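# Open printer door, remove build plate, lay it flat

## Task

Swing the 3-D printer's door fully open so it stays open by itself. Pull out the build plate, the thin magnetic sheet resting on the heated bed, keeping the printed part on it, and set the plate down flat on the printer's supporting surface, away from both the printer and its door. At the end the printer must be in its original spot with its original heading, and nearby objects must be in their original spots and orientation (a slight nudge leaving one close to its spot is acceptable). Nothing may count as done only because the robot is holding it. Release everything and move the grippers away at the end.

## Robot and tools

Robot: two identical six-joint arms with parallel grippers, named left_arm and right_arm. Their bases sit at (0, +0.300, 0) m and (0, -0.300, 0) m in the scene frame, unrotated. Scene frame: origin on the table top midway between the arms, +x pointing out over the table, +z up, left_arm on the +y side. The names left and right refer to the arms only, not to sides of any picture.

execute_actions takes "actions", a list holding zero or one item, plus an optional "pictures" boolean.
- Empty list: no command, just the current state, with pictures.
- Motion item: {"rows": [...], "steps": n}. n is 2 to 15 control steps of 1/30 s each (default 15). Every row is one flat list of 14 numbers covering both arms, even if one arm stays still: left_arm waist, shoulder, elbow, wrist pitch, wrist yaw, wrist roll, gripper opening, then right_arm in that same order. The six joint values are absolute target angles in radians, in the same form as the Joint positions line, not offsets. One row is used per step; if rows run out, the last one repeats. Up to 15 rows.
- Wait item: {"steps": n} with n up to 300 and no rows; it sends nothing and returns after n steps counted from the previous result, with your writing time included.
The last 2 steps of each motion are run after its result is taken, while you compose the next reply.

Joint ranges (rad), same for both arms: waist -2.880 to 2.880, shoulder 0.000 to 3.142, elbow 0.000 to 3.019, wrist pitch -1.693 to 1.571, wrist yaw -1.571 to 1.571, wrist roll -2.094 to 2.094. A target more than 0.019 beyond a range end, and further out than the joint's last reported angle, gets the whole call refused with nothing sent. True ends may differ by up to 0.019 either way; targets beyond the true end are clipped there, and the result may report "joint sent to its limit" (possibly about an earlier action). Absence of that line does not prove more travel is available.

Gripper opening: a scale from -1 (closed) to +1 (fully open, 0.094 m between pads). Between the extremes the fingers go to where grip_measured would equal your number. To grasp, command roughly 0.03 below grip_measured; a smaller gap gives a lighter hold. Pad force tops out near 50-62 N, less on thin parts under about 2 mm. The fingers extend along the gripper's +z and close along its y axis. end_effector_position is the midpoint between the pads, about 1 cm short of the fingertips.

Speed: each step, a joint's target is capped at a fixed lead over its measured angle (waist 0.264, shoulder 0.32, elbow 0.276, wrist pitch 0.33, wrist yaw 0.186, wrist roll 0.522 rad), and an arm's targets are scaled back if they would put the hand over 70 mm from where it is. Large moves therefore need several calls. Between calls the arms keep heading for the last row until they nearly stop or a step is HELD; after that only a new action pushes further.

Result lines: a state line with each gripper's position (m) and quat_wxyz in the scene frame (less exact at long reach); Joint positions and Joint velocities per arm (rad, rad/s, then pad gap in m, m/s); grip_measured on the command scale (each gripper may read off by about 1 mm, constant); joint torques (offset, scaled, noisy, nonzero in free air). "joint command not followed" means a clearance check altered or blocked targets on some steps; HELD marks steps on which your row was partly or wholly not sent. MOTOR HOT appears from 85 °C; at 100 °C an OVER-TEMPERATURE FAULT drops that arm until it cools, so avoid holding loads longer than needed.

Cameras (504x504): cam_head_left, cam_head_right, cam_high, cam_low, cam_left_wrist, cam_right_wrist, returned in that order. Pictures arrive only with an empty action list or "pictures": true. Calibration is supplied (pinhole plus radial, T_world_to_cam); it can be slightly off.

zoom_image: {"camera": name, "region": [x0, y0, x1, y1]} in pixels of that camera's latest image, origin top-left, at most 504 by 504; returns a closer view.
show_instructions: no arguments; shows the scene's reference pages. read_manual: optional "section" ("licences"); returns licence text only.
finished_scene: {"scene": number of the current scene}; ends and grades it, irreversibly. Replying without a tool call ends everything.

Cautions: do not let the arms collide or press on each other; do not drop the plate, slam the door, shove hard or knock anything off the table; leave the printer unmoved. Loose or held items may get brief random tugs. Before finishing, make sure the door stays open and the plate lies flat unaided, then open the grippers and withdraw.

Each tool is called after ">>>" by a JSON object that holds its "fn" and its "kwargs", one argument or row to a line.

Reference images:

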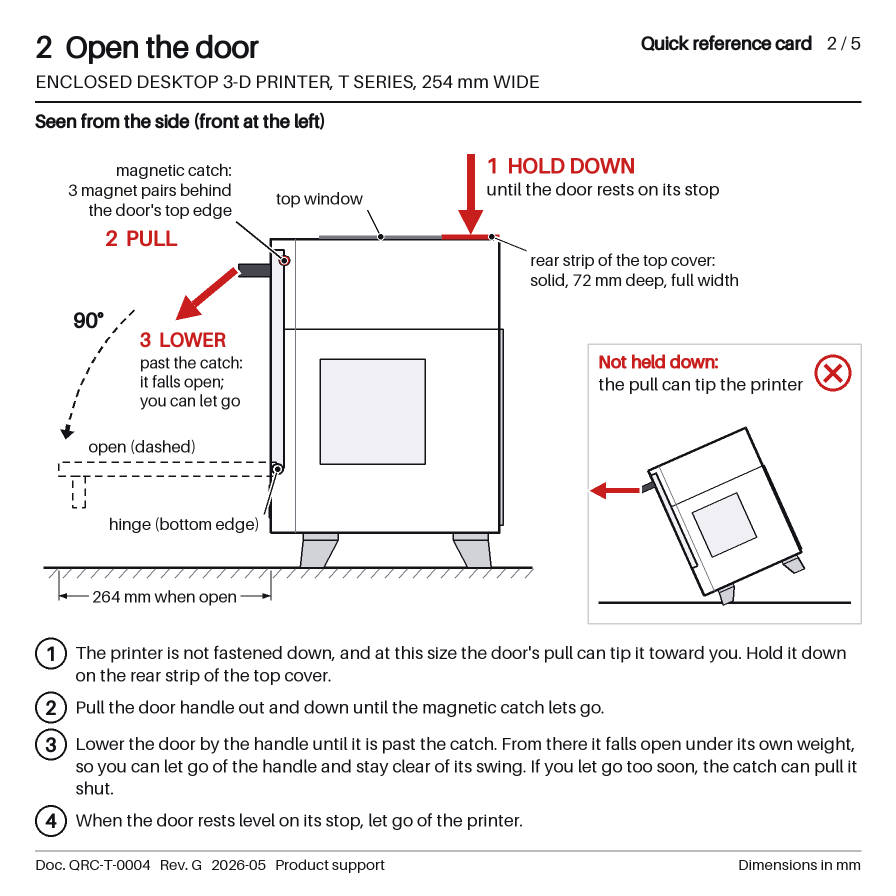

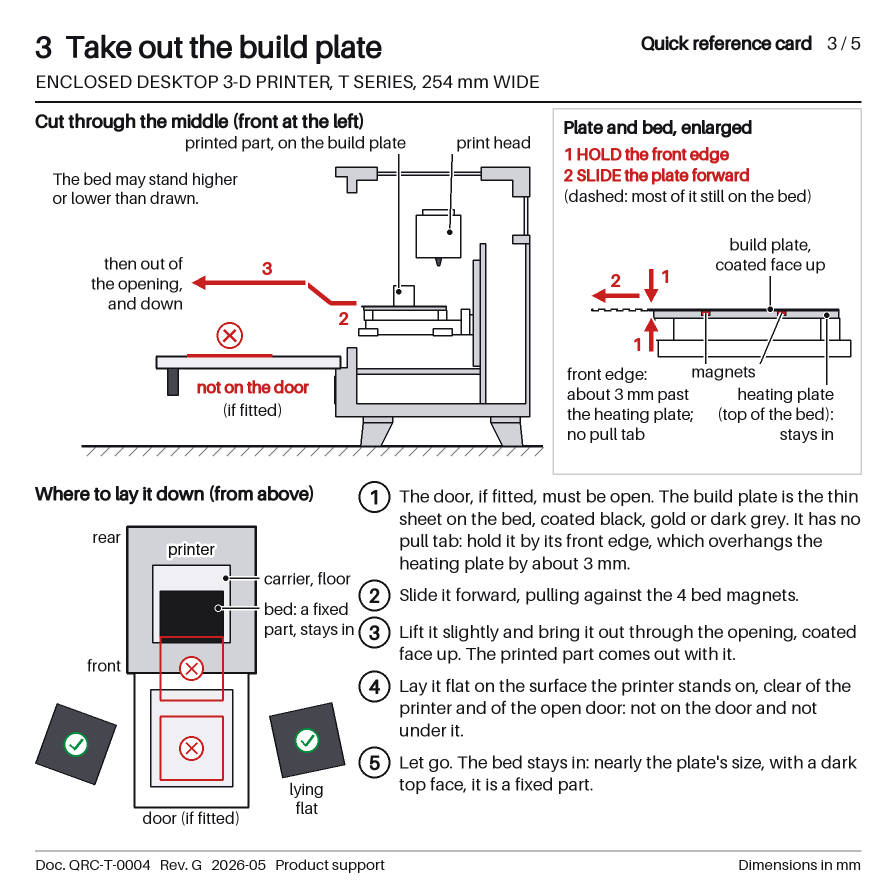

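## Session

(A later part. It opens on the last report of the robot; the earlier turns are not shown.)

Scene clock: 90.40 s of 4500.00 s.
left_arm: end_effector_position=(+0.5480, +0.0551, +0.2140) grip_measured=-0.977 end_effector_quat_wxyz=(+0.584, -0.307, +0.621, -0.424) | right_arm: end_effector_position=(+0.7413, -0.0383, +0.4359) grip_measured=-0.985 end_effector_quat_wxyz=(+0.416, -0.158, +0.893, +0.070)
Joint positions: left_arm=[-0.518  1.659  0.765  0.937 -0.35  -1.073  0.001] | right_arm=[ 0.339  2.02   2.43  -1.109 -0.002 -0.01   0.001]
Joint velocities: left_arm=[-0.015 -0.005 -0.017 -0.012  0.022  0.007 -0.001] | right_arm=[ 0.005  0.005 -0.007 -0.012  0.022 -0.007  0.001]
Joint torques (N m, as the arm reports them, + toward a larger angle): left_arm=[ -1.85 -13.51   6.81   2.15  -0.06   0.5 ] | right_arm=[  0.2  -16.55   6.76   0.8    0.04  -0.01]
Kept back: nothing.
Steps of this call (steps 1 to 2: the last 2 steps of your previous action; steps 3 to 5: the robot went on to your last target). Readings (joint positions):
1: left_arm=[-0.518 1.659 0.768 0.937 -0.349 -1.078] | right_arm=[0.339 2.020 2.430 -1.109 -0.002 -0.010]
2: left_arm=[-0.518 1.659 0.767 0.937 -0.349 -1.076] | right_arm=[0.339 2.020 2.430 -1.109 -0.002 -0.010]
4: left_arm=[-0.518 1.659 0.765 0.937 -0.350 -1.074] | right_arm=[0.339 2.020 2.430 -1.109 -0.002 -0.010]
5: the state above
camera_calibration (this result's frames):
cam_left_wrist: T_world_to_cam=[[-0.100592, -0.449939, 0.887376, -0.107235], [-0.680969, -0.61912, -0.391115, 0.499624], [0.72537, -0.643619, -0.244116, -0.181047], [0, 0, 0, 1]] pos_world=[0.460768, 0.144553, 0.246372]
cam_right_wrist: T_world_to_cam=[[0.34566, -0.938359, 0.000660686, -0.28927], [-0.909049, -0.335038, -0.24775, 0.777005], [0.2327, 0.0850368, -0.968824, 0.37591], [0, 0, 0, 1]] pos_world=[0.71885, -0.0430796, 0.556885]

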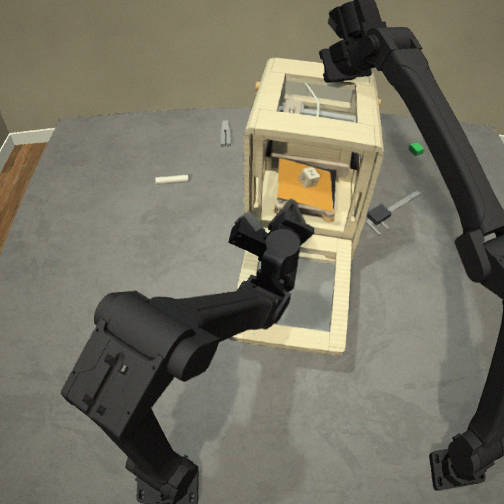

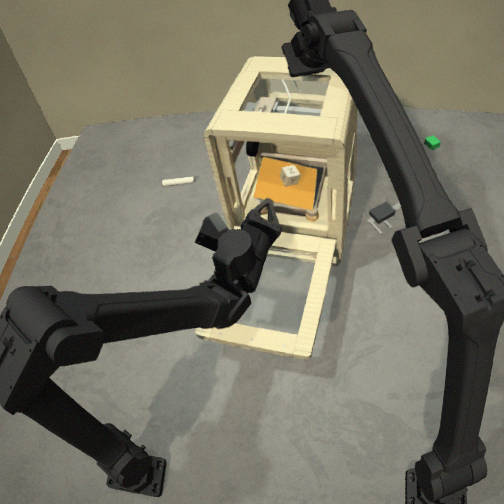

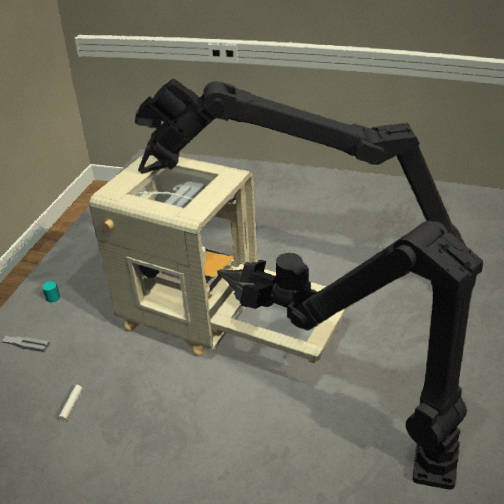

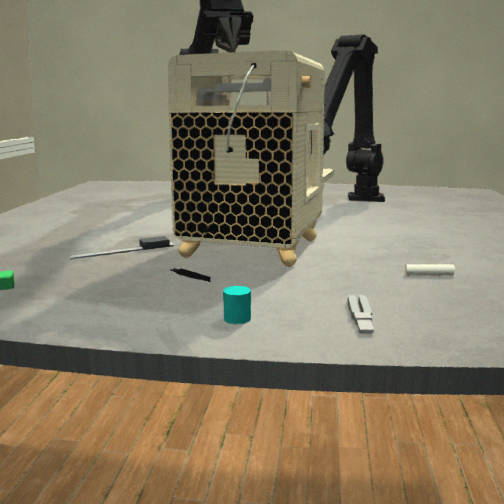

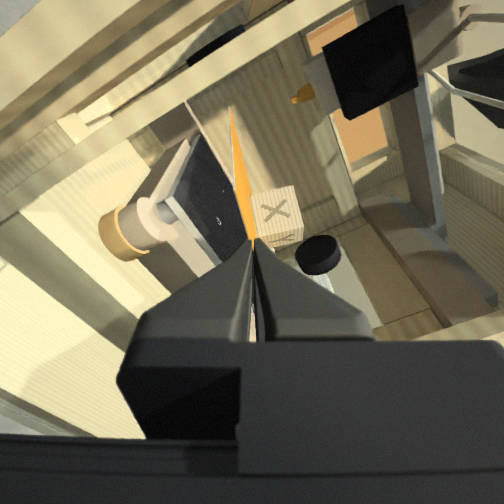

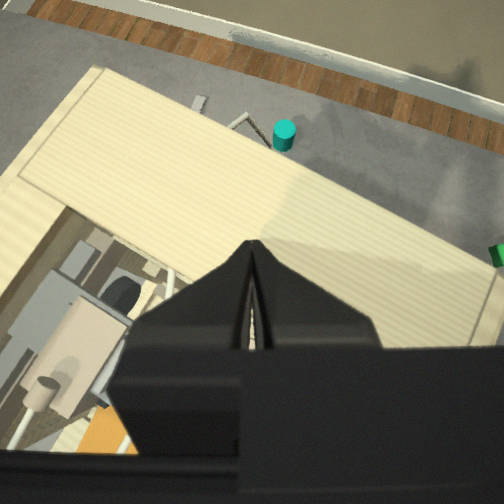

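>>> {"fn": "execute_actions", "kwargs": {
  "actions": [
    {"rows":[
[-0.527,1.650,0.762,0.930,-0.352,-1.04,-1,0.337,2.07,2.40,-1.14,0,0,-1],
[-0.528,1.648,0.759,0.928,-0.3535,-1.04,-1,0.337,2.07,2.40,-1.14,0,0,-1],
[-0.529,1.6455,0.756,0.9265,-0.355,-1.04,-1,0.337,2.07,2.40,-1.14,0,0,-1],
[-0.530,1.643,0.753,0.925,-0.3565,-1.04,-1,0.337,2.07,2.40,-1.14,0,0,-1],
[-0.531,1.6405,0.750,0.9235,-0.358,-1.04,-1,0.337,2.07,2.40,-1.14,0,0,-1],
[-0.532,1.638,0.747,0.922,-0.3595,-1.04,-1,0.337,2.07,2.40,-1.14,0,0,-1],
[-0.533,1.6355,0.744,0.9205,-0.361,-1.04,-1,0.337,2.07,2.40,-1.14,0,0,-1],
[-0.534,1.633,0.741,0.919,-0.3625,-1.04,-1,0.337,2.07,2.40,-1.14,0,0,-1],
[-0.535,1.6305,0.738,0.9175,-0.364,-1.04,-1,0.337,2.07,2.40,-1.14,0,0,-1],
[-0.536,1.628,0.735,0.916,-0.3655,-1.04,-1,0.337,2.07,2.40,-1.14,0,0,-1],
[-0.5375,1.6255,0.732,0.9145,-0.367,-1.04,-1,0.337,2.07,2.40,-1.14,0,0,-1],
[-0.539,1.623,0.729,0.913,-0.3685,-1.04,-1,0.337,2.07,2.40,-1.14,0,0,-1],
[-0.5405,1.621,0.726,0.912,-0.370,-1.04,-1,0.337,2.07,2.40,-1.14,0,0,-1]
],"steps":15}
  ],
  "pictures": false
}}

>>> {"fn": "execute_actions", "kwargs": {
  "actions": [
    {"steps":6}
  ],
  "pictures": true
}}

Scene clock: 92.87 s of 4500.00 s.
left_arm: end_effector_position=(+0.5400, +0.0571, +0.2180) grip_measured=-0.977 end_effector_quat_wxyz=(+0.587, -0.308, +0.621, -0.419) | right_arm: end_effector_position=(+0.7413, -0.0383, +0.4359) grip_measured=-0.985 end_effector_quat_wxyz=(+0.416, -0.158, +0.893, +0.070)
Joint positions: left_arm=[-0.526  1.633  0.746  0.93  -0.365 -1.065  0.001] | right_arm=[ 0.339  2.02   2.43  -1.109 -0.002 -0.01   0.001]
Joint velocities: left_arm=[-0.034 -0.083 -0.081 -0.046 -0.051 -0.051 -0.   ] | right_arm=[-0.015 -0.005 -0.002 -0.022 -0.037  0.022  0.001]
Joint torques (N m, as the arm reports them, + toward a larger angle): left_arm=[ -2.36 -15.01   6.8    1.02  -0.09   0.45] | right_arm=[  0.34 -16.54   6.79   0.81   0.04  -0.01]
Steps of this call (steps 1 to 30: the robot went on to your last target; steps 31 to 61: nothing new was sent; steps 62 to 74: the first 13 steps of this action). Readings (joint positions):
62: left_arm=[-0.518 1.658 0.765 0.937 -0.350 -1.071] | right_arm=[0.339 2.020 2.430 -1.109 -0.002 -0.010]
63: left_arm=[-0.518 1.658 0.765 0.937 -0.350 -1.070] | right_arm=[0.339 2.020 2.430 -1.109 -0.002 -0.010]
65: left_arm=[-0.518 1.656 0.765 0.937 -0.351 -1.070] | right_arm=[0.339 2.020 2.430 -1.109 -0.002 -0.010]
69: left_arm=[-0.521 1.647 0.762 0.937 -0.357 -1.067] | right_arm=[0.339 2.020 2.430 -1.109 -0.002 -0.010]
74: the state above

Scene clock: 93.07 s of 4500.00 s.
left_arm: end_effector_position=(+0.5374, +0.0569, +0.2179) grip_measured=-0.977 end_effector_quat_wxyz=(+0.586, -0.307, +0.622, -0.419) | right_arm: end_effector_position=(+0.7413, -0.0383, +0.4359) grip_measured=-0.985 end_effector_quat_wxyz=(+0.416, -0.158, +0.893, +0.070)
Joint positions: left_arm=[-0.529  1.627  0.74   0.928 -0.367 -1.065  0.001] | right_arm=[ 0.339  2.02   2.43  -1.109 -0.002 -0.01   0.001]
Joint velocities: left_arm=[-0.005 -0.005  0.002 -0.012 -0.022 -0.051  0.   ] | right_arm=[-0.015 -0.015 -0.012 -0.007  0.037  0.022 -0.   ]
Joint torques (N m, as the arm reports them, + toward a larger angle): left_arm=[ -1.93 -15.63   6.78   1.1   -0.04   0.44] | right_arm=[  0.28 -16.6    6.78   0.81   0.04  -0.01]
Kept back: nothing.
Steps of this call (steps 1 to 2: the last 2 steps of your previous action; steps 3 to 6: the robot went on to your last target). Readings (joint positions):
1: left_arm=[-0.527 1.631 0.743 0.930 -0.366 -1.065] | right_arm=[0.339 2.020 2.430 -1.109 -0.002 -0.010]
2: left_arm=[-0.528 1.629 0.741 0.929 -0.367 -1.065] | right_arm=[0.339 2.020 2.430 -1.109 -0.002 -0.010]
4: left_arm=[-0.529 1.628 0.740 0.928 -0.367 -1.065] | right_arm=[0.339 2.020 2.430 -1.109 -0.002 -0.010]
6: the state above
camera_calibration (this result's frames):
cam_left_wrist: T_world_to_cam=[[-0.0965919, -0.458048, 0.883664, -0.111869], [-0.677173, -0.620422, -0.395617, 0.494085], [0.729457, -0.636607, -0.25025, -0.172466], [0, 0, 0, 1]] pos_world=[0.449582, 0.145507, 0.251164]
cam_right_wrist: T_world_to_cam=[[0.34566, -0.938359, 0.000660686, -0.28927], [-0.909049, -0.335038, -0.24775, 0.777005], [0.2327, 0.0850368, -0.968824, 0.37591], [0, 0, 0, 1]] pos_world=[0.71885, -0.0430796, 0.556885]

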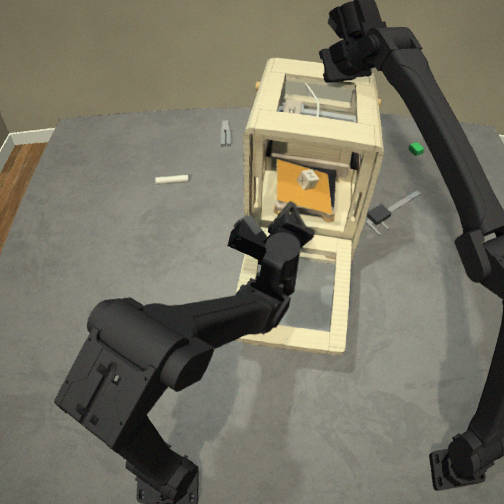

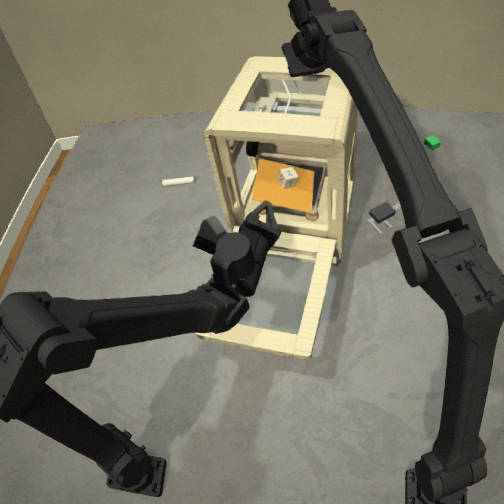

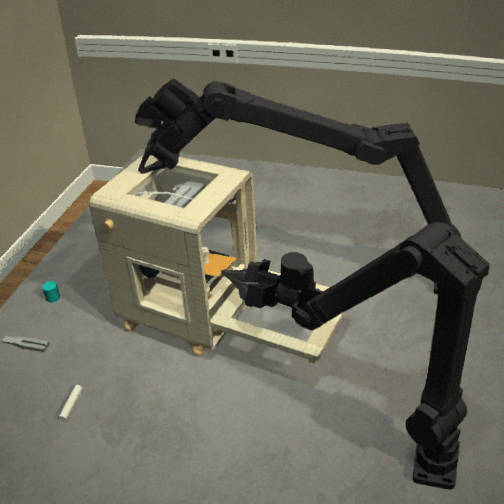

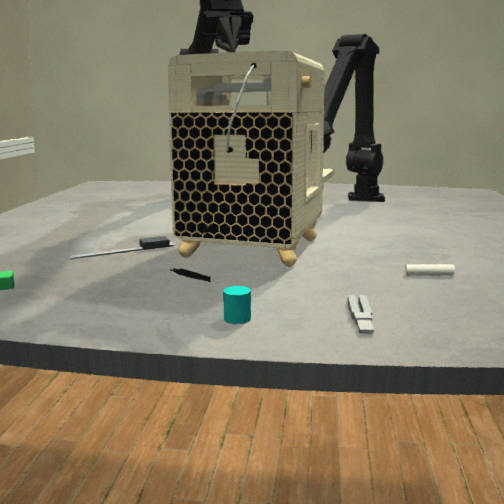

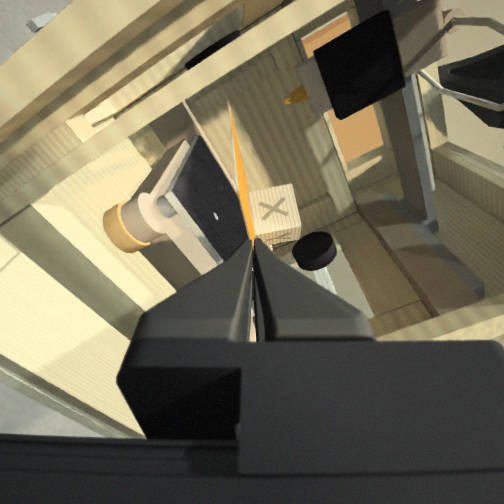

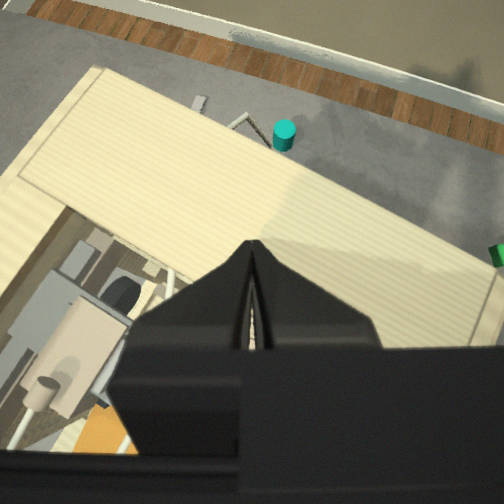

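>>> {"fn": "execute_actions", "kwargs": {
  "actions": [
    {"rows":[
[-0.540,1.620,0.726,0.915,-0.370,-1.05,-1,0.337,2.07,2.40,-1.14,0,0,-1],
[-0.5412,1.619,0.7223,0.915,-0.3715,-1.06,-1,0.337,2.07,2.40,-1.14,0,0,-1],
[-0.5424,1.618,0.7186,0.915,-0.373,-1.075,-1,0.337,2.07,2.40,-1.14,0,0,-1],
[-0.5436,1.617,0.7149,0.915,-0.3745,-1.09,-1,0.337,2.07,2.40,-1.14,0,0,-1],
[-0.5448,1.616,0.7112,0.915,-0.376,-1.105,-1,0.337,2.07,2.40,-1.14,0,0,-1],
[-0.546,1.615,0.7075,0.915,-0.3775,-1.12,-1,0.337,2.07,2.40,-1.14,0,0,-1],
[-0.5472,1.614,0.7038,0.915,-0.379,-1.135,-1,0.337,2.07,2.40,-1.14,0,0,-1],
[-0.5484,1.613,0.7001,0.915,-0.3805,-1.15,-1,0.337,2.07,2.40,-1.14,0,0,-1],
[-0.5496,1.612,0.6964,0.915,-0.382,-1.165,-1,0.337,2.07,2.40,-1.14,0,0,-1],
[-0.5508,1.611,0.6927,0.915,-0.3835,-1.18,-1,0.337,2.07,2.40,-1.14,0,0,-1],
[-0.552,1.610,0.689,0.915,-0.385,-1.195,-1,0.337,2.07,2.40,-1.14,0,0,-1],
[-0.553,1.609,0.6855,0.915,-0.3865,-1.205,-1,0.337,2.07,2.40,-1.14,0,0,-1],
[-0.554,1.608,0.682,0.915,-0.388,-1.21,-1,0.337,2.07,2.40,-1.14,0,0,-1]
],"steps":15}
  ],
  "pictures": false
}}

>>> {"fn": "execute_actions", "kwargs": {
  "actions": [
    {"steps":8}
  ],
  "pictures": true
}}

Scene clock: 93.93 s of 4500.00 s.
left_arm: end_effector_position=(+0.5251, +0.0594, +0.2062) grip_measured=-0.977 end_effector_quat_wxyz=(+0.560, -0.342, +0.614, -0.439) | right_arm: end_effector_position=(+0.7413, -0.0383, +0.4359) grip_measured=-0.985 end_effector_quat_wxyz=(+0.416, -0.158, +0.893, +0.070)
Joint positions: left_arm=[-0.54   1.618  0.703  0.928 -0.383 -1.168  0.001] | right_arm=[ 0.339  2.02   2.43  -1.109 -0.002 -0.01   0.001]
Joint velocities: left_arm=[-0.044 -0.034 -0.1    0.002 -0.11  -0.359 -0.001] | right_arm=[-0.015 -0.015  0.002 -0.012 -0.007  0.022  0.001]
Joint torques (N m, as the arm reports them, + toward a larger angle): left_arm=[ -1.64 -14.6    6.52   1.33  -0.04   0.3 ] | right_arm=[  0.3  -16.6    6.77   0.8    0.04  -0.01]
Steps of this call (steps 1 to 13: the robot went on to your last target; steps 14 to 26: the first 13 steps of this action). Readings (joint positions):
14: left_arm=[-0.529 1.627 0.740 0.928 -0.367 -1.065] | right_arm=[0.339 2.020 2.430 -1.109 -0.002 -0.010]
15: left_arm=[-0.529 1.627 0.740 0.928 -0.367 -1.065] | right_arm=[0.339 2.020 2.430 -1.109 -0.002 -0.010]
17: left_arm=[-0.530 1.627 0.738 0.928 -0.369 -1.072] | right_arm=[0.339 2.020 2.430 -1.109 -0.002 -0.010]
21: left_arm=[-0.533 1.623 0.723 0.928 -0.376 -1.107] | right_arm=[0.339 2.020 2.430 -1.109 -0.002 -0.010]
26: the state above

Scene clock: 94.20 s of 4500.00 s.
left_arm: end_effector_position=(+0.5225, +0.0598, +0.2031) grip_measured=-0.977 end_effector_quat_wxyz=(+0.550, -0.354, +0.609, -0.448) | right_arm: end_effector_position=(+0.7413, -0.0383, +0.4359) grip_measured=-0.985 end_effector_quat_wxyz=(+0.416, -0.158, +0.893, +0.070)
Joint positions: left_arm=[-0.543  1.616  0.695  0.928 -0.385 -1.207  0.001] | right_arm=[ 0.339  2.02   2.43  -1.109 -0.002 -0.01   0.001]
Joint velocities: left_arm=[-0.015  0.005  0.002 -0.012  0.007 -0.007 -0.   ] | right_arm=[-0.005 -0.005 -0.012 -0.022  0.037  0.007  0.001]
Joint torques (N m, as the arm reports them, + toward a larger angle): left_arm=[ -1.53 -14.57   6.54   1.37  -0.08   0.21] | right_arm=[  0.23 -16.52   6.76   0.8    0.04   0.  ]
Kept back: nothing.
Steps of this call (steps 1 to 2: the last 2 steps of your previous action; steps 3 to 8: the robot went on to your last target). Readings (joint positions):
1: left_arm=[-0.541 1.617 0.700 0.928 -0.384 -1.178] | right_arm=[0.339 2.020 2.430 -1.109 -0.002 -0.010]
2: left_arm=[-0.542 1.616 0.698 0.928 -0.384 -1.186] | right_arm=[0.339 2.020 2.430 -1.109 -0.002 -0.010]
4: left_arm=[-0.543 1.616 0.695 0.928 -0.385 -1.196] | right_arm=[0.339 2.020 2.430 -1.109 -0.002 -0.010]
8: the state above
camera_calibration (this result's frames):
cam_left_wrist: T_world_to_cam=[[-0.049303, -0.345669, 0.93706, -0.141155], [-0.694252, -0.662627, -0.280962, 0.468058], [0.718041, -0.664409, -0.207312, -0.164567], [0, 0, 0, 1]] pos_world=[0.436157, 0.152015, 0.229661]
cam_right_wrist: T_world_to_cam=[[0.34566, -0.938359, 0.000660686, -0.28927], [-0.909049, -0.335038, -0.24775, 0.777005], [0.2327, 0.0850368, -0.968824, 0.37591], [0, 0, 0, 1]] pos_world=[0.71885, -0.0430796, 0.556885]

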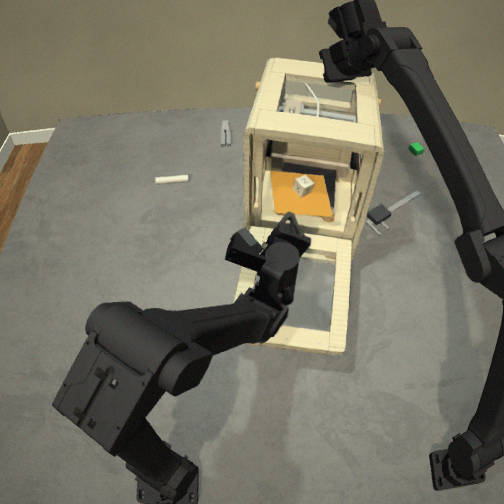

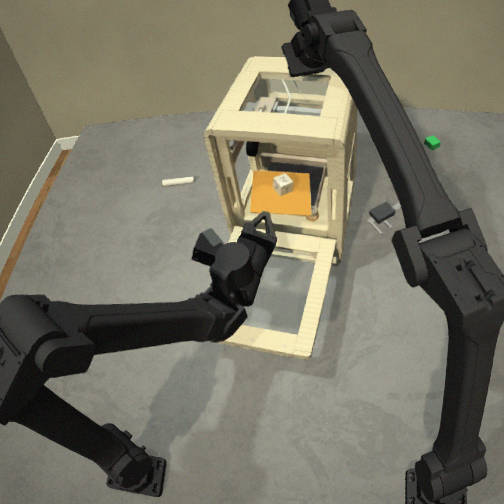

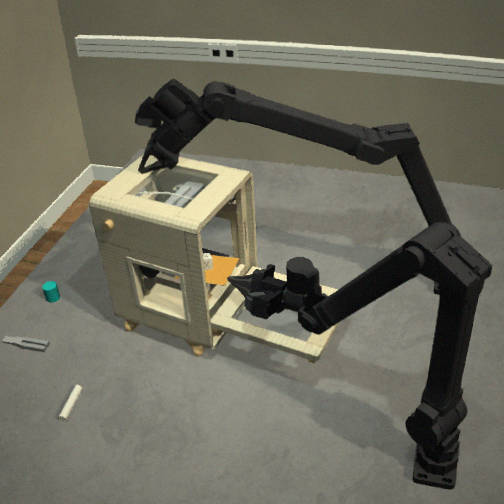

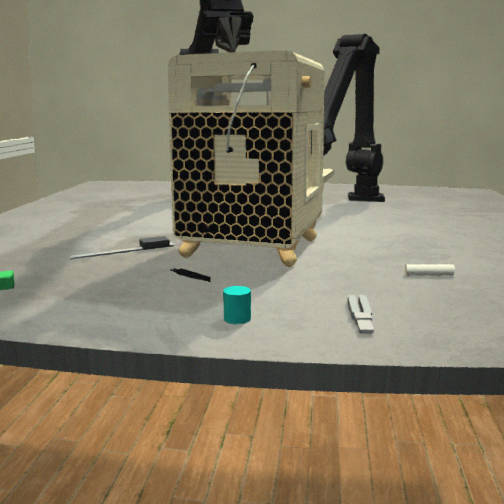

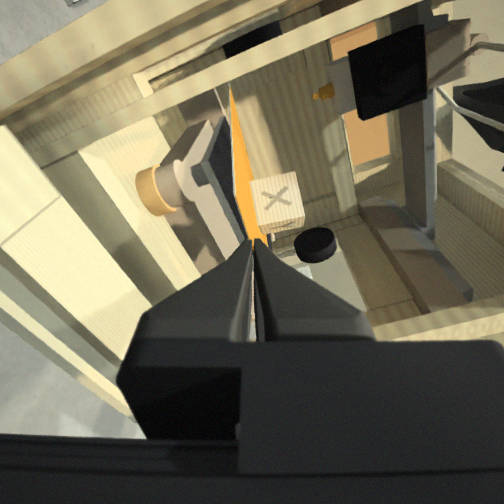

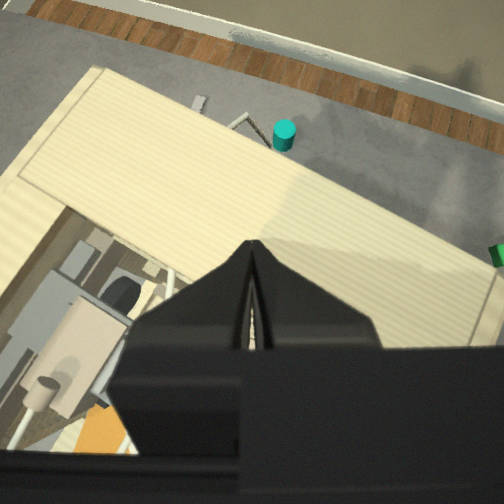

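>>> {"fn": "zoom_image", "kwargs": {
  "camera": "cam_head_left",
  "region": [240, 130, 380, 270]
}}

>>> {"fn": "zoom_image", "kwargs": {
  "camera": "cam_left_wrist",
  "region": [170, 70, 350, 310]
}}

Region (240, 130, 380, 270) of cam_head_left's 504x504 image, scaled by 3.600, with more detail than that image has.

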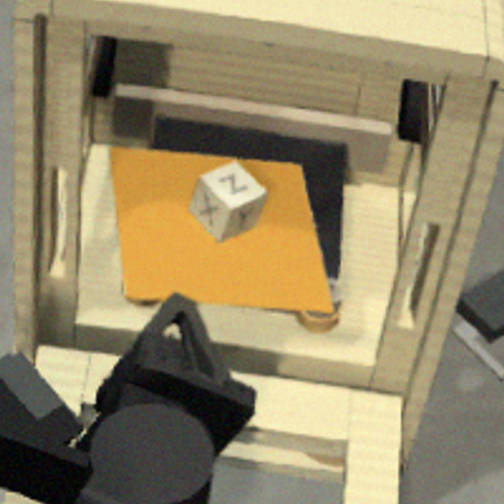

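Region (170, 70, 350, 310) of cam_left_wrist's 504x504 image, scaled by 2.100, with more detail than that image has; it fills the left 378 columns of this view, and the rest is white.

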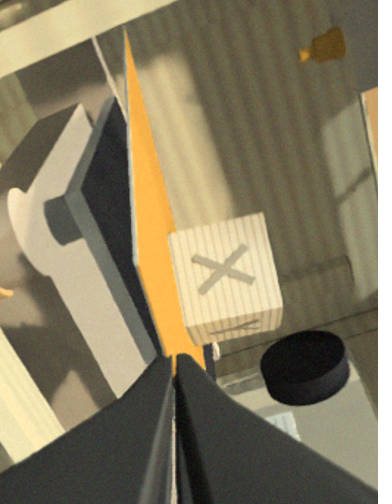

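>>> {"fn": "execute_actions", "kwargs": {
  "actions": [
    {"rows":[
[-0.554,1.625,0.682,0.930,-0.388,-1.23,-1,0.337,2.07,2.40,-1.14,0,0,-1],
[-0.554,1.635,0.682,0.938,-0.388,-1.26,-1,0.337,2.07,2.40,-1.14,0,0,-1],
[-0.554,1.639,0.682,0.942,-0.388,-1.29,-1,0.337,2.07,2.40,-1.14,0,0,-1],
[-0.554,1.643,0.682,0.946,-0.388,-1.32,-1,0.337,2.07,2.40,-1.14,0,0,-1],
[-0.554,1.647,0.682,0.950,-0.388,-1.35,-1,0.337,2.07,2.40,-1.14,0,0,-1],
[-0.554,1.650,0.682,0.953,-0.388,-1.38,-1,0.337,2.07,2.40,-1.14,0,0,-1],
[-0.554,1.653,0.682,0.956,-0.388,-1.41,-1,0.337,2.07,2.40,-1.14,0,0,-1],
[-0.554,1.656,0.682,0.959,-0.388,-1.44,-1,0.337,2.07,2.40,-1.14,0,0,-1],
[-0.554,1.659,0.682,0.962,-0.388,-1.47,-1,0.337,2.07,2.40,-1.14,0,0,-1],
[-0.554,1.661,0.682,0.964,-0.388,-1.50,-1,0.337,2.07,2.40,-1.14,0,0,-1],
[-0.554,1.663,0.682,0.966,-0.388,-1.53,-1,0.337,2.07,2.40,-1.14,0,0,-1],
[-0.554,1.665,0.682,0.968,-0.388,-1.555,-1,0.337,2.07,2.40,-1.14,0,0,-1],
[-0.554,1.666,0.682,0.969,-0.388,-1.575,-1,0.337,2.07,2.40,-1.14,0,0,-1]
],"steps":15}
  ],
  "pictures": false
}}

>>> {"fn": "execute_actions", "kwargs": {
  "actions": [
    {"steps":10}
  ],
  "pictures": true
}}

Scene clock: 95.33 s of 4500.00 s.
left_arm: end_effector_position=(+0.5223, +0.0601, +0.1954) grip_measured=-0.979 end_effector_quat_wxyz=(+0.488, -0.429, +0.560, -0.513) | right_arm: end_effector_position=(+0.7413, -0.0383, +0.4359) grip_measured=-0.985 end_effector_quat_wxyz=(+0.416, -0.158, +0.893, +0.070)
Joint positions: left_arm=[-0.543  1.635  0.69   0.949 -0.386 -1.462  0.001] | right_arm=[ 0.339  2.02   2.43  -1.109 -0.002 -0.01   0.001]
Joint velocities: left_arm=[ 0.005  0.112 -0.017  0.027 -0.022 -0.725 -0.   ] | right_arm=[ 0.015 -0.015  0.002 -0.012 -0.11   0.007  0.001]
Joint torques (N m, as the arm reports them, + toward a larger angle): left_arm=[ -1.35 -12.31   6.9    2.74  -0.04   0.14] | right_arm=[  0.28 -16.61   6.78   0.81   0.03   0.  ]
Steps of this call (steps 1 to 21: the robot went on to your last target; steps 22 to 34: the first 13 steps of this action). Readings (joint positions):
22: left_arm=[-0.543 1.616 0.695 0.928 -0.385 -1.216] | right_arm=[0.339 2.020 2.430 -1.109 -0.002 -0.010]
23: left_arm=[-0.543 1.616 0.695 0.928 -0.385 -1.224] | right_arm=[0.339 2.020 2.430 -1.109 -0.002 -0.010]
25: left_arm=[-0.543 1.616 0.695 0.930 -0.385 -1.251] | right_arm=[0.339 2.020 2.430 -1.109 -0.002 -0.010]
29: left_arm=[-0.543 1.619 0.695 0.939 -0.385 -1.334] | right_arm=[0.339 2.020 2.430 -1.109 -0.002 -0.010]
34: the state above

Scene clock: 95.67 s of 4500.00 s.
left_arm: end_effector_position=(+0.5222, +0.0602, +0.1912) grip_measured=-0.980 end_effector_quat_wxyz=(+0.464, -0.455, +0.541, -0.534) | right_arm: end_effector_position=(+0.7413, -0.0383, +0.4359) grip_measured=-0.985 end_effector_quat_wxyz=(+0.416, -0.158, +0.893, +0.070)
Joint positions: left_arm=[-0.543  1.643  0.688  0.954 -0.386 -1.555  0.001] | right_arm=[ 0.339  2.02   2.43  -1.109 -0.002 -0.01   0.001]
Joint velocities: left_arm=[-0.005  0.005 -0.022 -0.002  0.066 -0.007 -0.   ] | right_arm=[-0.024 -0.005 -0.007  0.002 -0.066  0.022 -0.001]
Joint torques (N m, as the arm reports them, + toward a larger angle): left_arm=[ -1.58 -12.19   6.94   2.72  -0.05   0.1 ] | right_arm=[  0.33 -16.83   6.78   0.81   0.04   0.  ]
Kept back: nothing.
Steps of this call (steps 1 to 2: the last 2 steps of your previous action; steps 3 to 10: the robot went on to your last target). Readings (joint positions):
1: left_arm=[-0.543 1.638 0.689 0.949 -0.386 -1.484] | right_arm=[0.339 2.020 2.430 -1.109 -0.002 -0.010]
2: left_arm=[-0.543 1.641 0.688 0.949 -0.386 -1.501] | right_arm=[0.339 2.020 2.430 -1.109 -0.002 -0.010]
4: left_arm=[-0.543 1.643 0.688 0.952 -0.386 -1.525] | right_arm=[0.339 2.020 2.430 -1.109 -0.002 -0.010]
8: left_arm=[-0.543 1.643 0.688 0.954 -0.386 -1.550] | right_arm=[0.339 2.020 2.430 -1.109 -0.002 -0.010]
10: the state above
camera_calibration (this result's frames):
cam_left_wrist: T_world_to_cam=[[0.0107293, -0.0132109, 0.999855, -0.193279], [-0.702692, -0.711492, -0.00186038, 0.41882], [0.711413, -0.70257, -0.016917, -0.197198], [0, 0, 0, 1]] pos_world=[0.436664, 0.156888, 0.190694]
cam_right_wrist: T_world_to_cam=[[0.34566, -0.938359, 0.000660686, -0.28927], [-0.909049, -0.335038, -0.24775, 0.777005], [0.2327, 0.0850368, -0.968824, 0.37591], [0, 0, 0, 1]] pos_world=[0.71885, -0.0430796, 0.556885]

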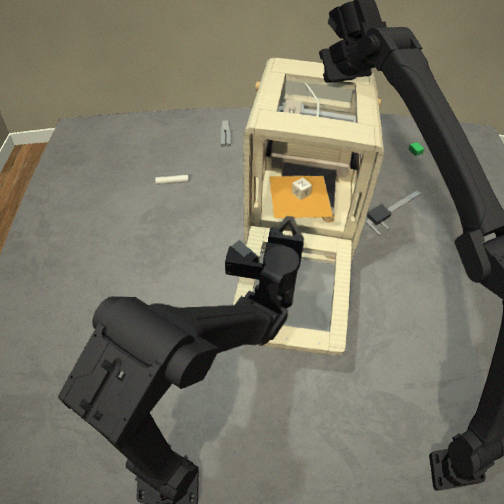

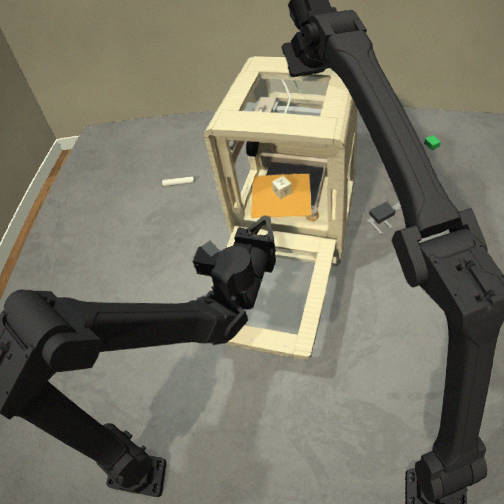

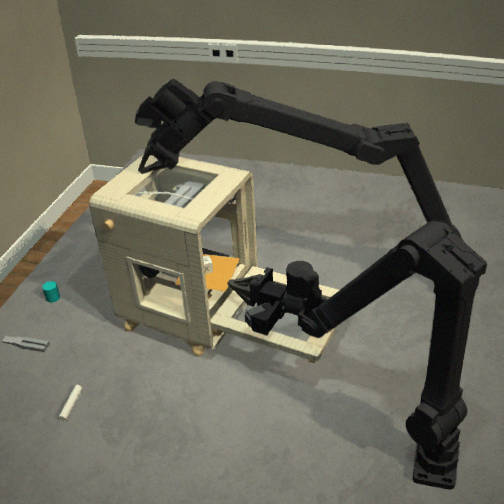

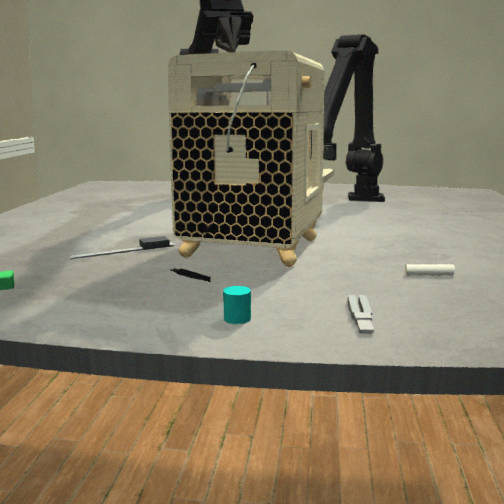

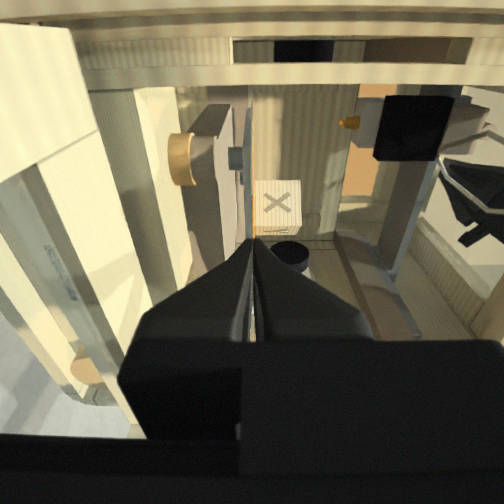

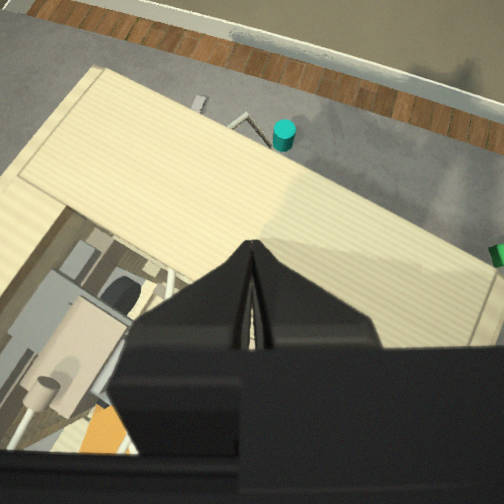

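>>> {"fn": "zoom_image", "kwargs": {
  "camera": "cam_head_left",
  "region": [240, 130, 380, 270]
}}

>>> {"fn": "zoom_image", "kwargs": {
  "camera": "cam_left_wrist",
  "region": [200, 90, 320, 300]
}}

Region (240, 130, 380, 270) of cam_head_left's 504x504 image, scaled by 3.600, with more detail than that image has.

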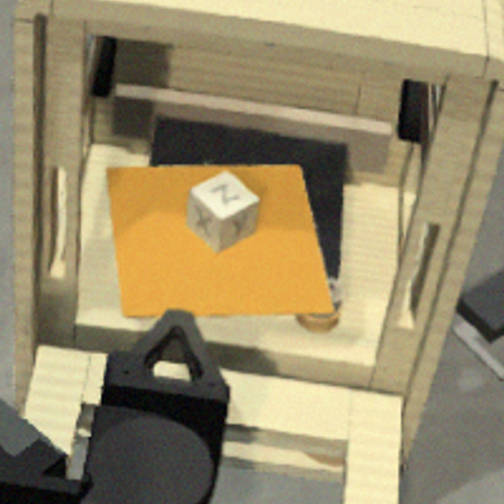

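Region (200, 90, 320, 300) of cam_left_wrist's 504x504 image, scaled by 2.400, with more detail than that image has; it fills the left 288 columns of this view, and the rest is white.

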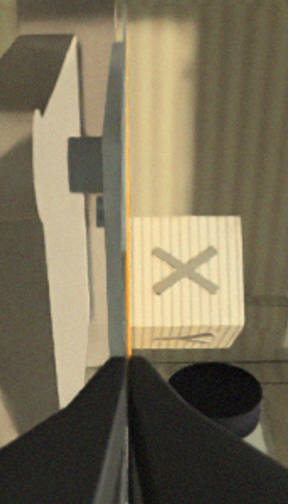

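>>> {"fn": "execute_actions", "kwargs": {
  "actions": [
    {"rows":[
[-0.548,1.655,0.690,0.954,-0.386,-1.565,-0.93,0.337,2.07,2.40,-1.14,0,0,-1],
[-0.548,1.655,0.690,0.954,-0.386,-1.565,-0.86,0.337,2.07,2.40,-1.14,0,0,-1],
[-0.548,1.655,0.700,0.954,-0.386,-1.565,-0.80,0.337,2.07,2.40,-1.14,0,0,-1],
[-0.550,1.660,0.712,0.950,-0.387,-1.565,-0.77,0.337,2.07,2.40,-1.14,0,0,-1],
[-0.552,1.672,0.726,0.944,-0.388,-1.565,-0.77,0.337,2.07,2.40,-1.14,0,0,-1],
[-0.554,1.677,0.733,0.942,-0.390,-1.565,-0.77,0.337,2.07,2.40,-1.14,0,0,-1],
[-0.556,1.682,0.740,0.940,-0.392,-1.565,-0.77,0.337,2.07,2.40,-1.14,0,0,-1],
[-0.558,1.687,0.747,0.938,-0.394,-1.565,-0.77,0.337,2.07,2.40,-1.14,0,0,-1],
[-0.560,1.692,0.754,0.935,-0.396,-1.565,-0.77,0.337,2.07,2.40,-1.14,0,0,-1],
[-0.562,1.697,0.761,0.933,-0.398,-1.565,-0.77,0.337,2.07,2.40,-1.14,0,0,-1],
[-0.564,1.702,0.768,0.930,-0.400,-1.565,-0.77,0.337,2.07,2.40,-1.14,0,0,-1],
[-0.566,1.707,0.775,0.928,-0.402,-1.565,-0.77,0.337,2.07,2.40,-1.14,0,0,-1],
[-0.568,1.711,0.782,0.926,-0.404,-1.565,-0.77,0.337,2.07,2.40,-1.14,0,0,-1]
],"steps":15}
  ],
  "pictures": false
}}

>>> {"fn": "execute_actions", "kwargs": {
  "actions": [
    {"steps":8}
  ],
  "pictures": true
}}

Scene clock: 96.90 s of 4500.00 s.
left_arm: end_effector_position=(+0.5331, +0.0500, +0.1909) grip_measured=-0.773 end_effector_quat_wxyz=(+0.462, -0.459, +0.538, -0.535) | right_arm: end_effector_position=(+0.7413, -0.0383, +0.4359) grip_measured=-0.985 end_effector_quat_wxyz=(+0.416, -0.158, +0.893, +0.070)
Joint positions: left_arm=[-0.551  1.673  0.73   0.942 -0.399 -1.564  0.011] | right_arm=[ 0.339  2.02   2.43  -1.109 -0.002 -0.01   0.001]
Joint velocities: left_arm=[-0.083  0.171  0.232 -0.076 -0.007 -0.007 -0.   ] | right_arm=[-0.015  0.005 -0.007  0.007  0.081  0.007 -0.   ]
Joint torques (N m, as the arm reports them, + toward a larger angle): left_arm=[ -1.38 -12.59  10.85   1.36  -0.1    0.17] | right_arm=[  0.27 -16.58   6.8    0.8    0.04  -0.01]
Steps of this call (steps 1 to 24: the robot went on to your last target; steps 25 to 37: the first 13 steps of this action). Readings (joint positions):
25: left_arm=[-0.543 1.643 0.688 0.954 -0.386 -1.564] | right_arm=[0.339 2.020 2.430 -1.109 -0.002 -0.010]
26: left_arm=[-0.543 1.643 0.688 0.954 -0.386 -1.564] | right_arm=[0.339 2.020 2.430 -1.109 -0.002 -0.010]
28: left_arm=[-0.543 1.643 0.688 0.954 -0.386 -1.564] | right_arm=[0.339 2.020 2.430 -1.109 -0.002 -0.010]
32: left_arm=[-0.543 1.647 0.694 0.952 -0.389 -1.564] | right_arm=[0.339 2.020 2.430 -1.109 -0.002 -0.010]
37: the state above

Scene clock: 97.17 s of 4500.00 s.
left_arm: end_effector_position=(+0.5363, +0.0430, +0.1906) grip_measured=-0.773 end_effector_quat_wxyz=(+0.460, -0.457, +0.540, -0.536) | right_arm: end_effector_position=(+0.7413, -0.0383, +0.4359) grip_measured=-0.985 end_effector_quat_wxyz=(+0.416, -0.158, +0.893, +0.070)
Joint positions: left_arm=[-0.559  1.685  0.747  0.937 -0.4   -1.564  0.011] | right_arm=[ 0.339  2.02   2.43  -1.109 -0.002 -0.01   0.001]
Joint velocities: left_arm=[-0.015 -0.005 -0.002 -0.002 -0.037 -0.037 -0.   ] | right_arm=[-0.005 -0.005 -0.007 -0.017  0.051 -0.125 -0.   ]
Joint torques (N m, as the arm reports them, + toward a larger angle): left_arm=[ -1.08 -13.18  10.72   1.34  -0.13   0.18] | right_arm=[  0.25 -16.57   6.78   0.8    0.04  -0.01]
Kept back: nothing.
Steps of this call (steps 1 to 2: the last 2 steps of your previous action; steps 3 to 8: the robot went on to your last target). Readings (joint positions):
1: left_arm=[-0.554 1.678 0.738 0.940 -0.400 -1.564] | right_arm=[0.339 2.020 2.430 -1.109 -0.002 -0.010]
2: left_arm=[-0.556 1.682 0.743 0.939 -0.400 -1.564] | right_arm=[0.339 2.020 2.430 -1.109 -0.002 -0.010]
4: left_arm=[-0.559 1.685 0.747 0.938 -0.400 -1.564] | right_arm=[0.339 2.020 2.430 -1.109 -0.002 -0.010]
8: the state above
camera_calibration (this result's frames):
cam_left_wrist: T_world_to_cam=[[0.0121399, -0.00420467, 0.999917, -0.1942], [-0.704312, -0.709869, 0.00556596, 0.415866], [0.709787, -0.704321, -0.0115791, -0.219419], [0, 0, 0, 1]] pos_world=[0.450998, 0.139852, 0.189328]
cam_right_wrist: T_world_to_cam=[[0.34566, -0.938359, 0.000660686, -0.28927], [-0.909049, -0.335038, -0.24775, 0.777005], [0.2327, 0.0850368, -0.968824, 0.37591], [0, 0, 0, 1]] pos_world=[0.71885, -0.0430796, 0.556885]

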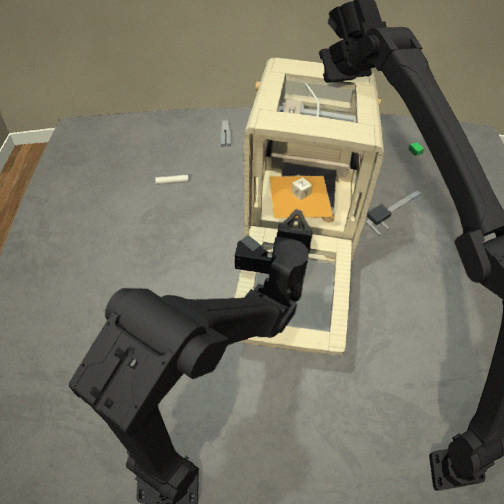

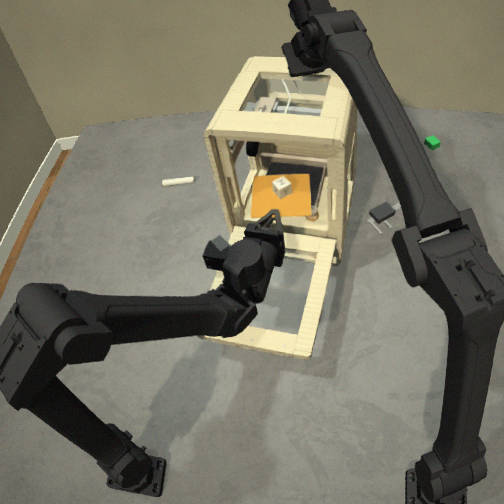

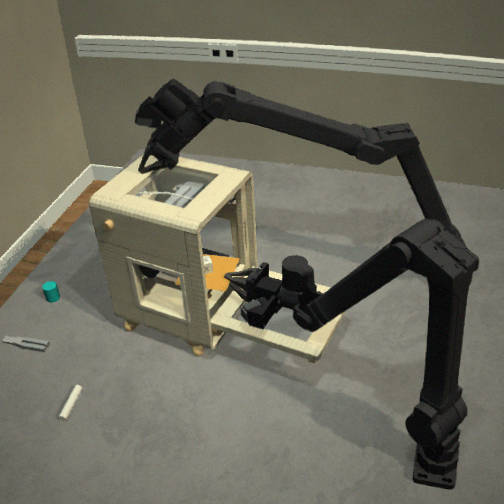

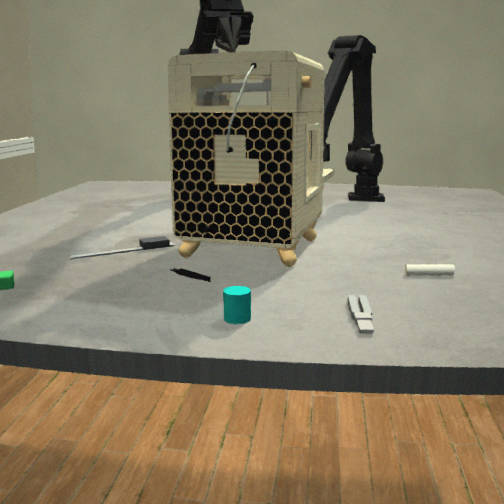

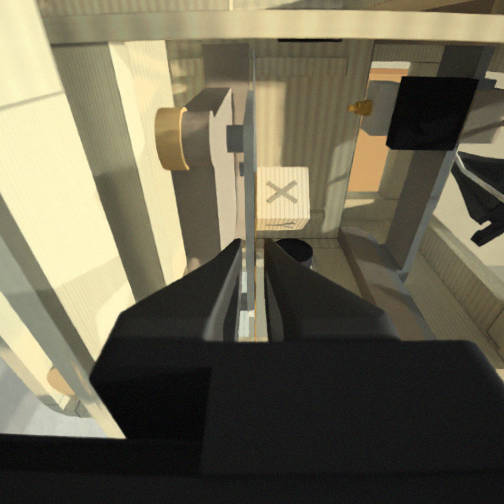

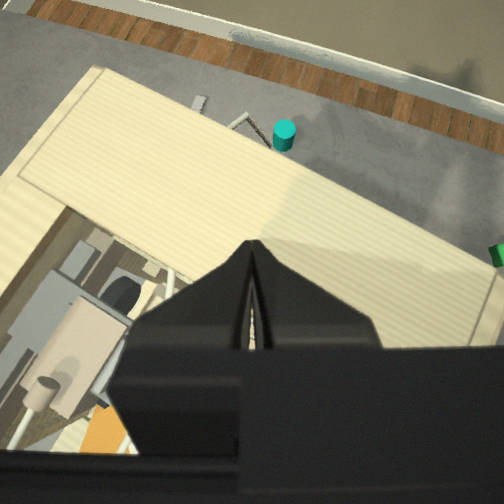

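>>> {"fn": "zoom_image", "kwargs": {
  "camera": "cam_left_wrist",
  "region": [200, 170, 320, 340]
}}

Region (200, 170, 320, 340) of cam_left_wrist's 504x504 image, scaled by 2.965, with more detail than that image has; it fills the left 356 columns of this view, and the rest is white.

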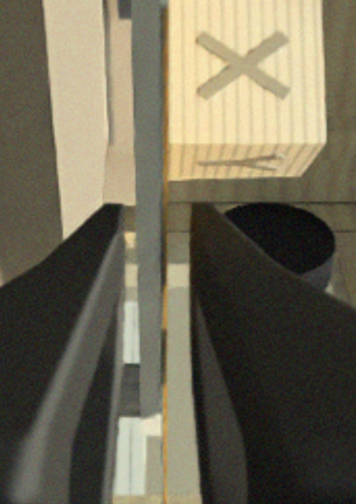

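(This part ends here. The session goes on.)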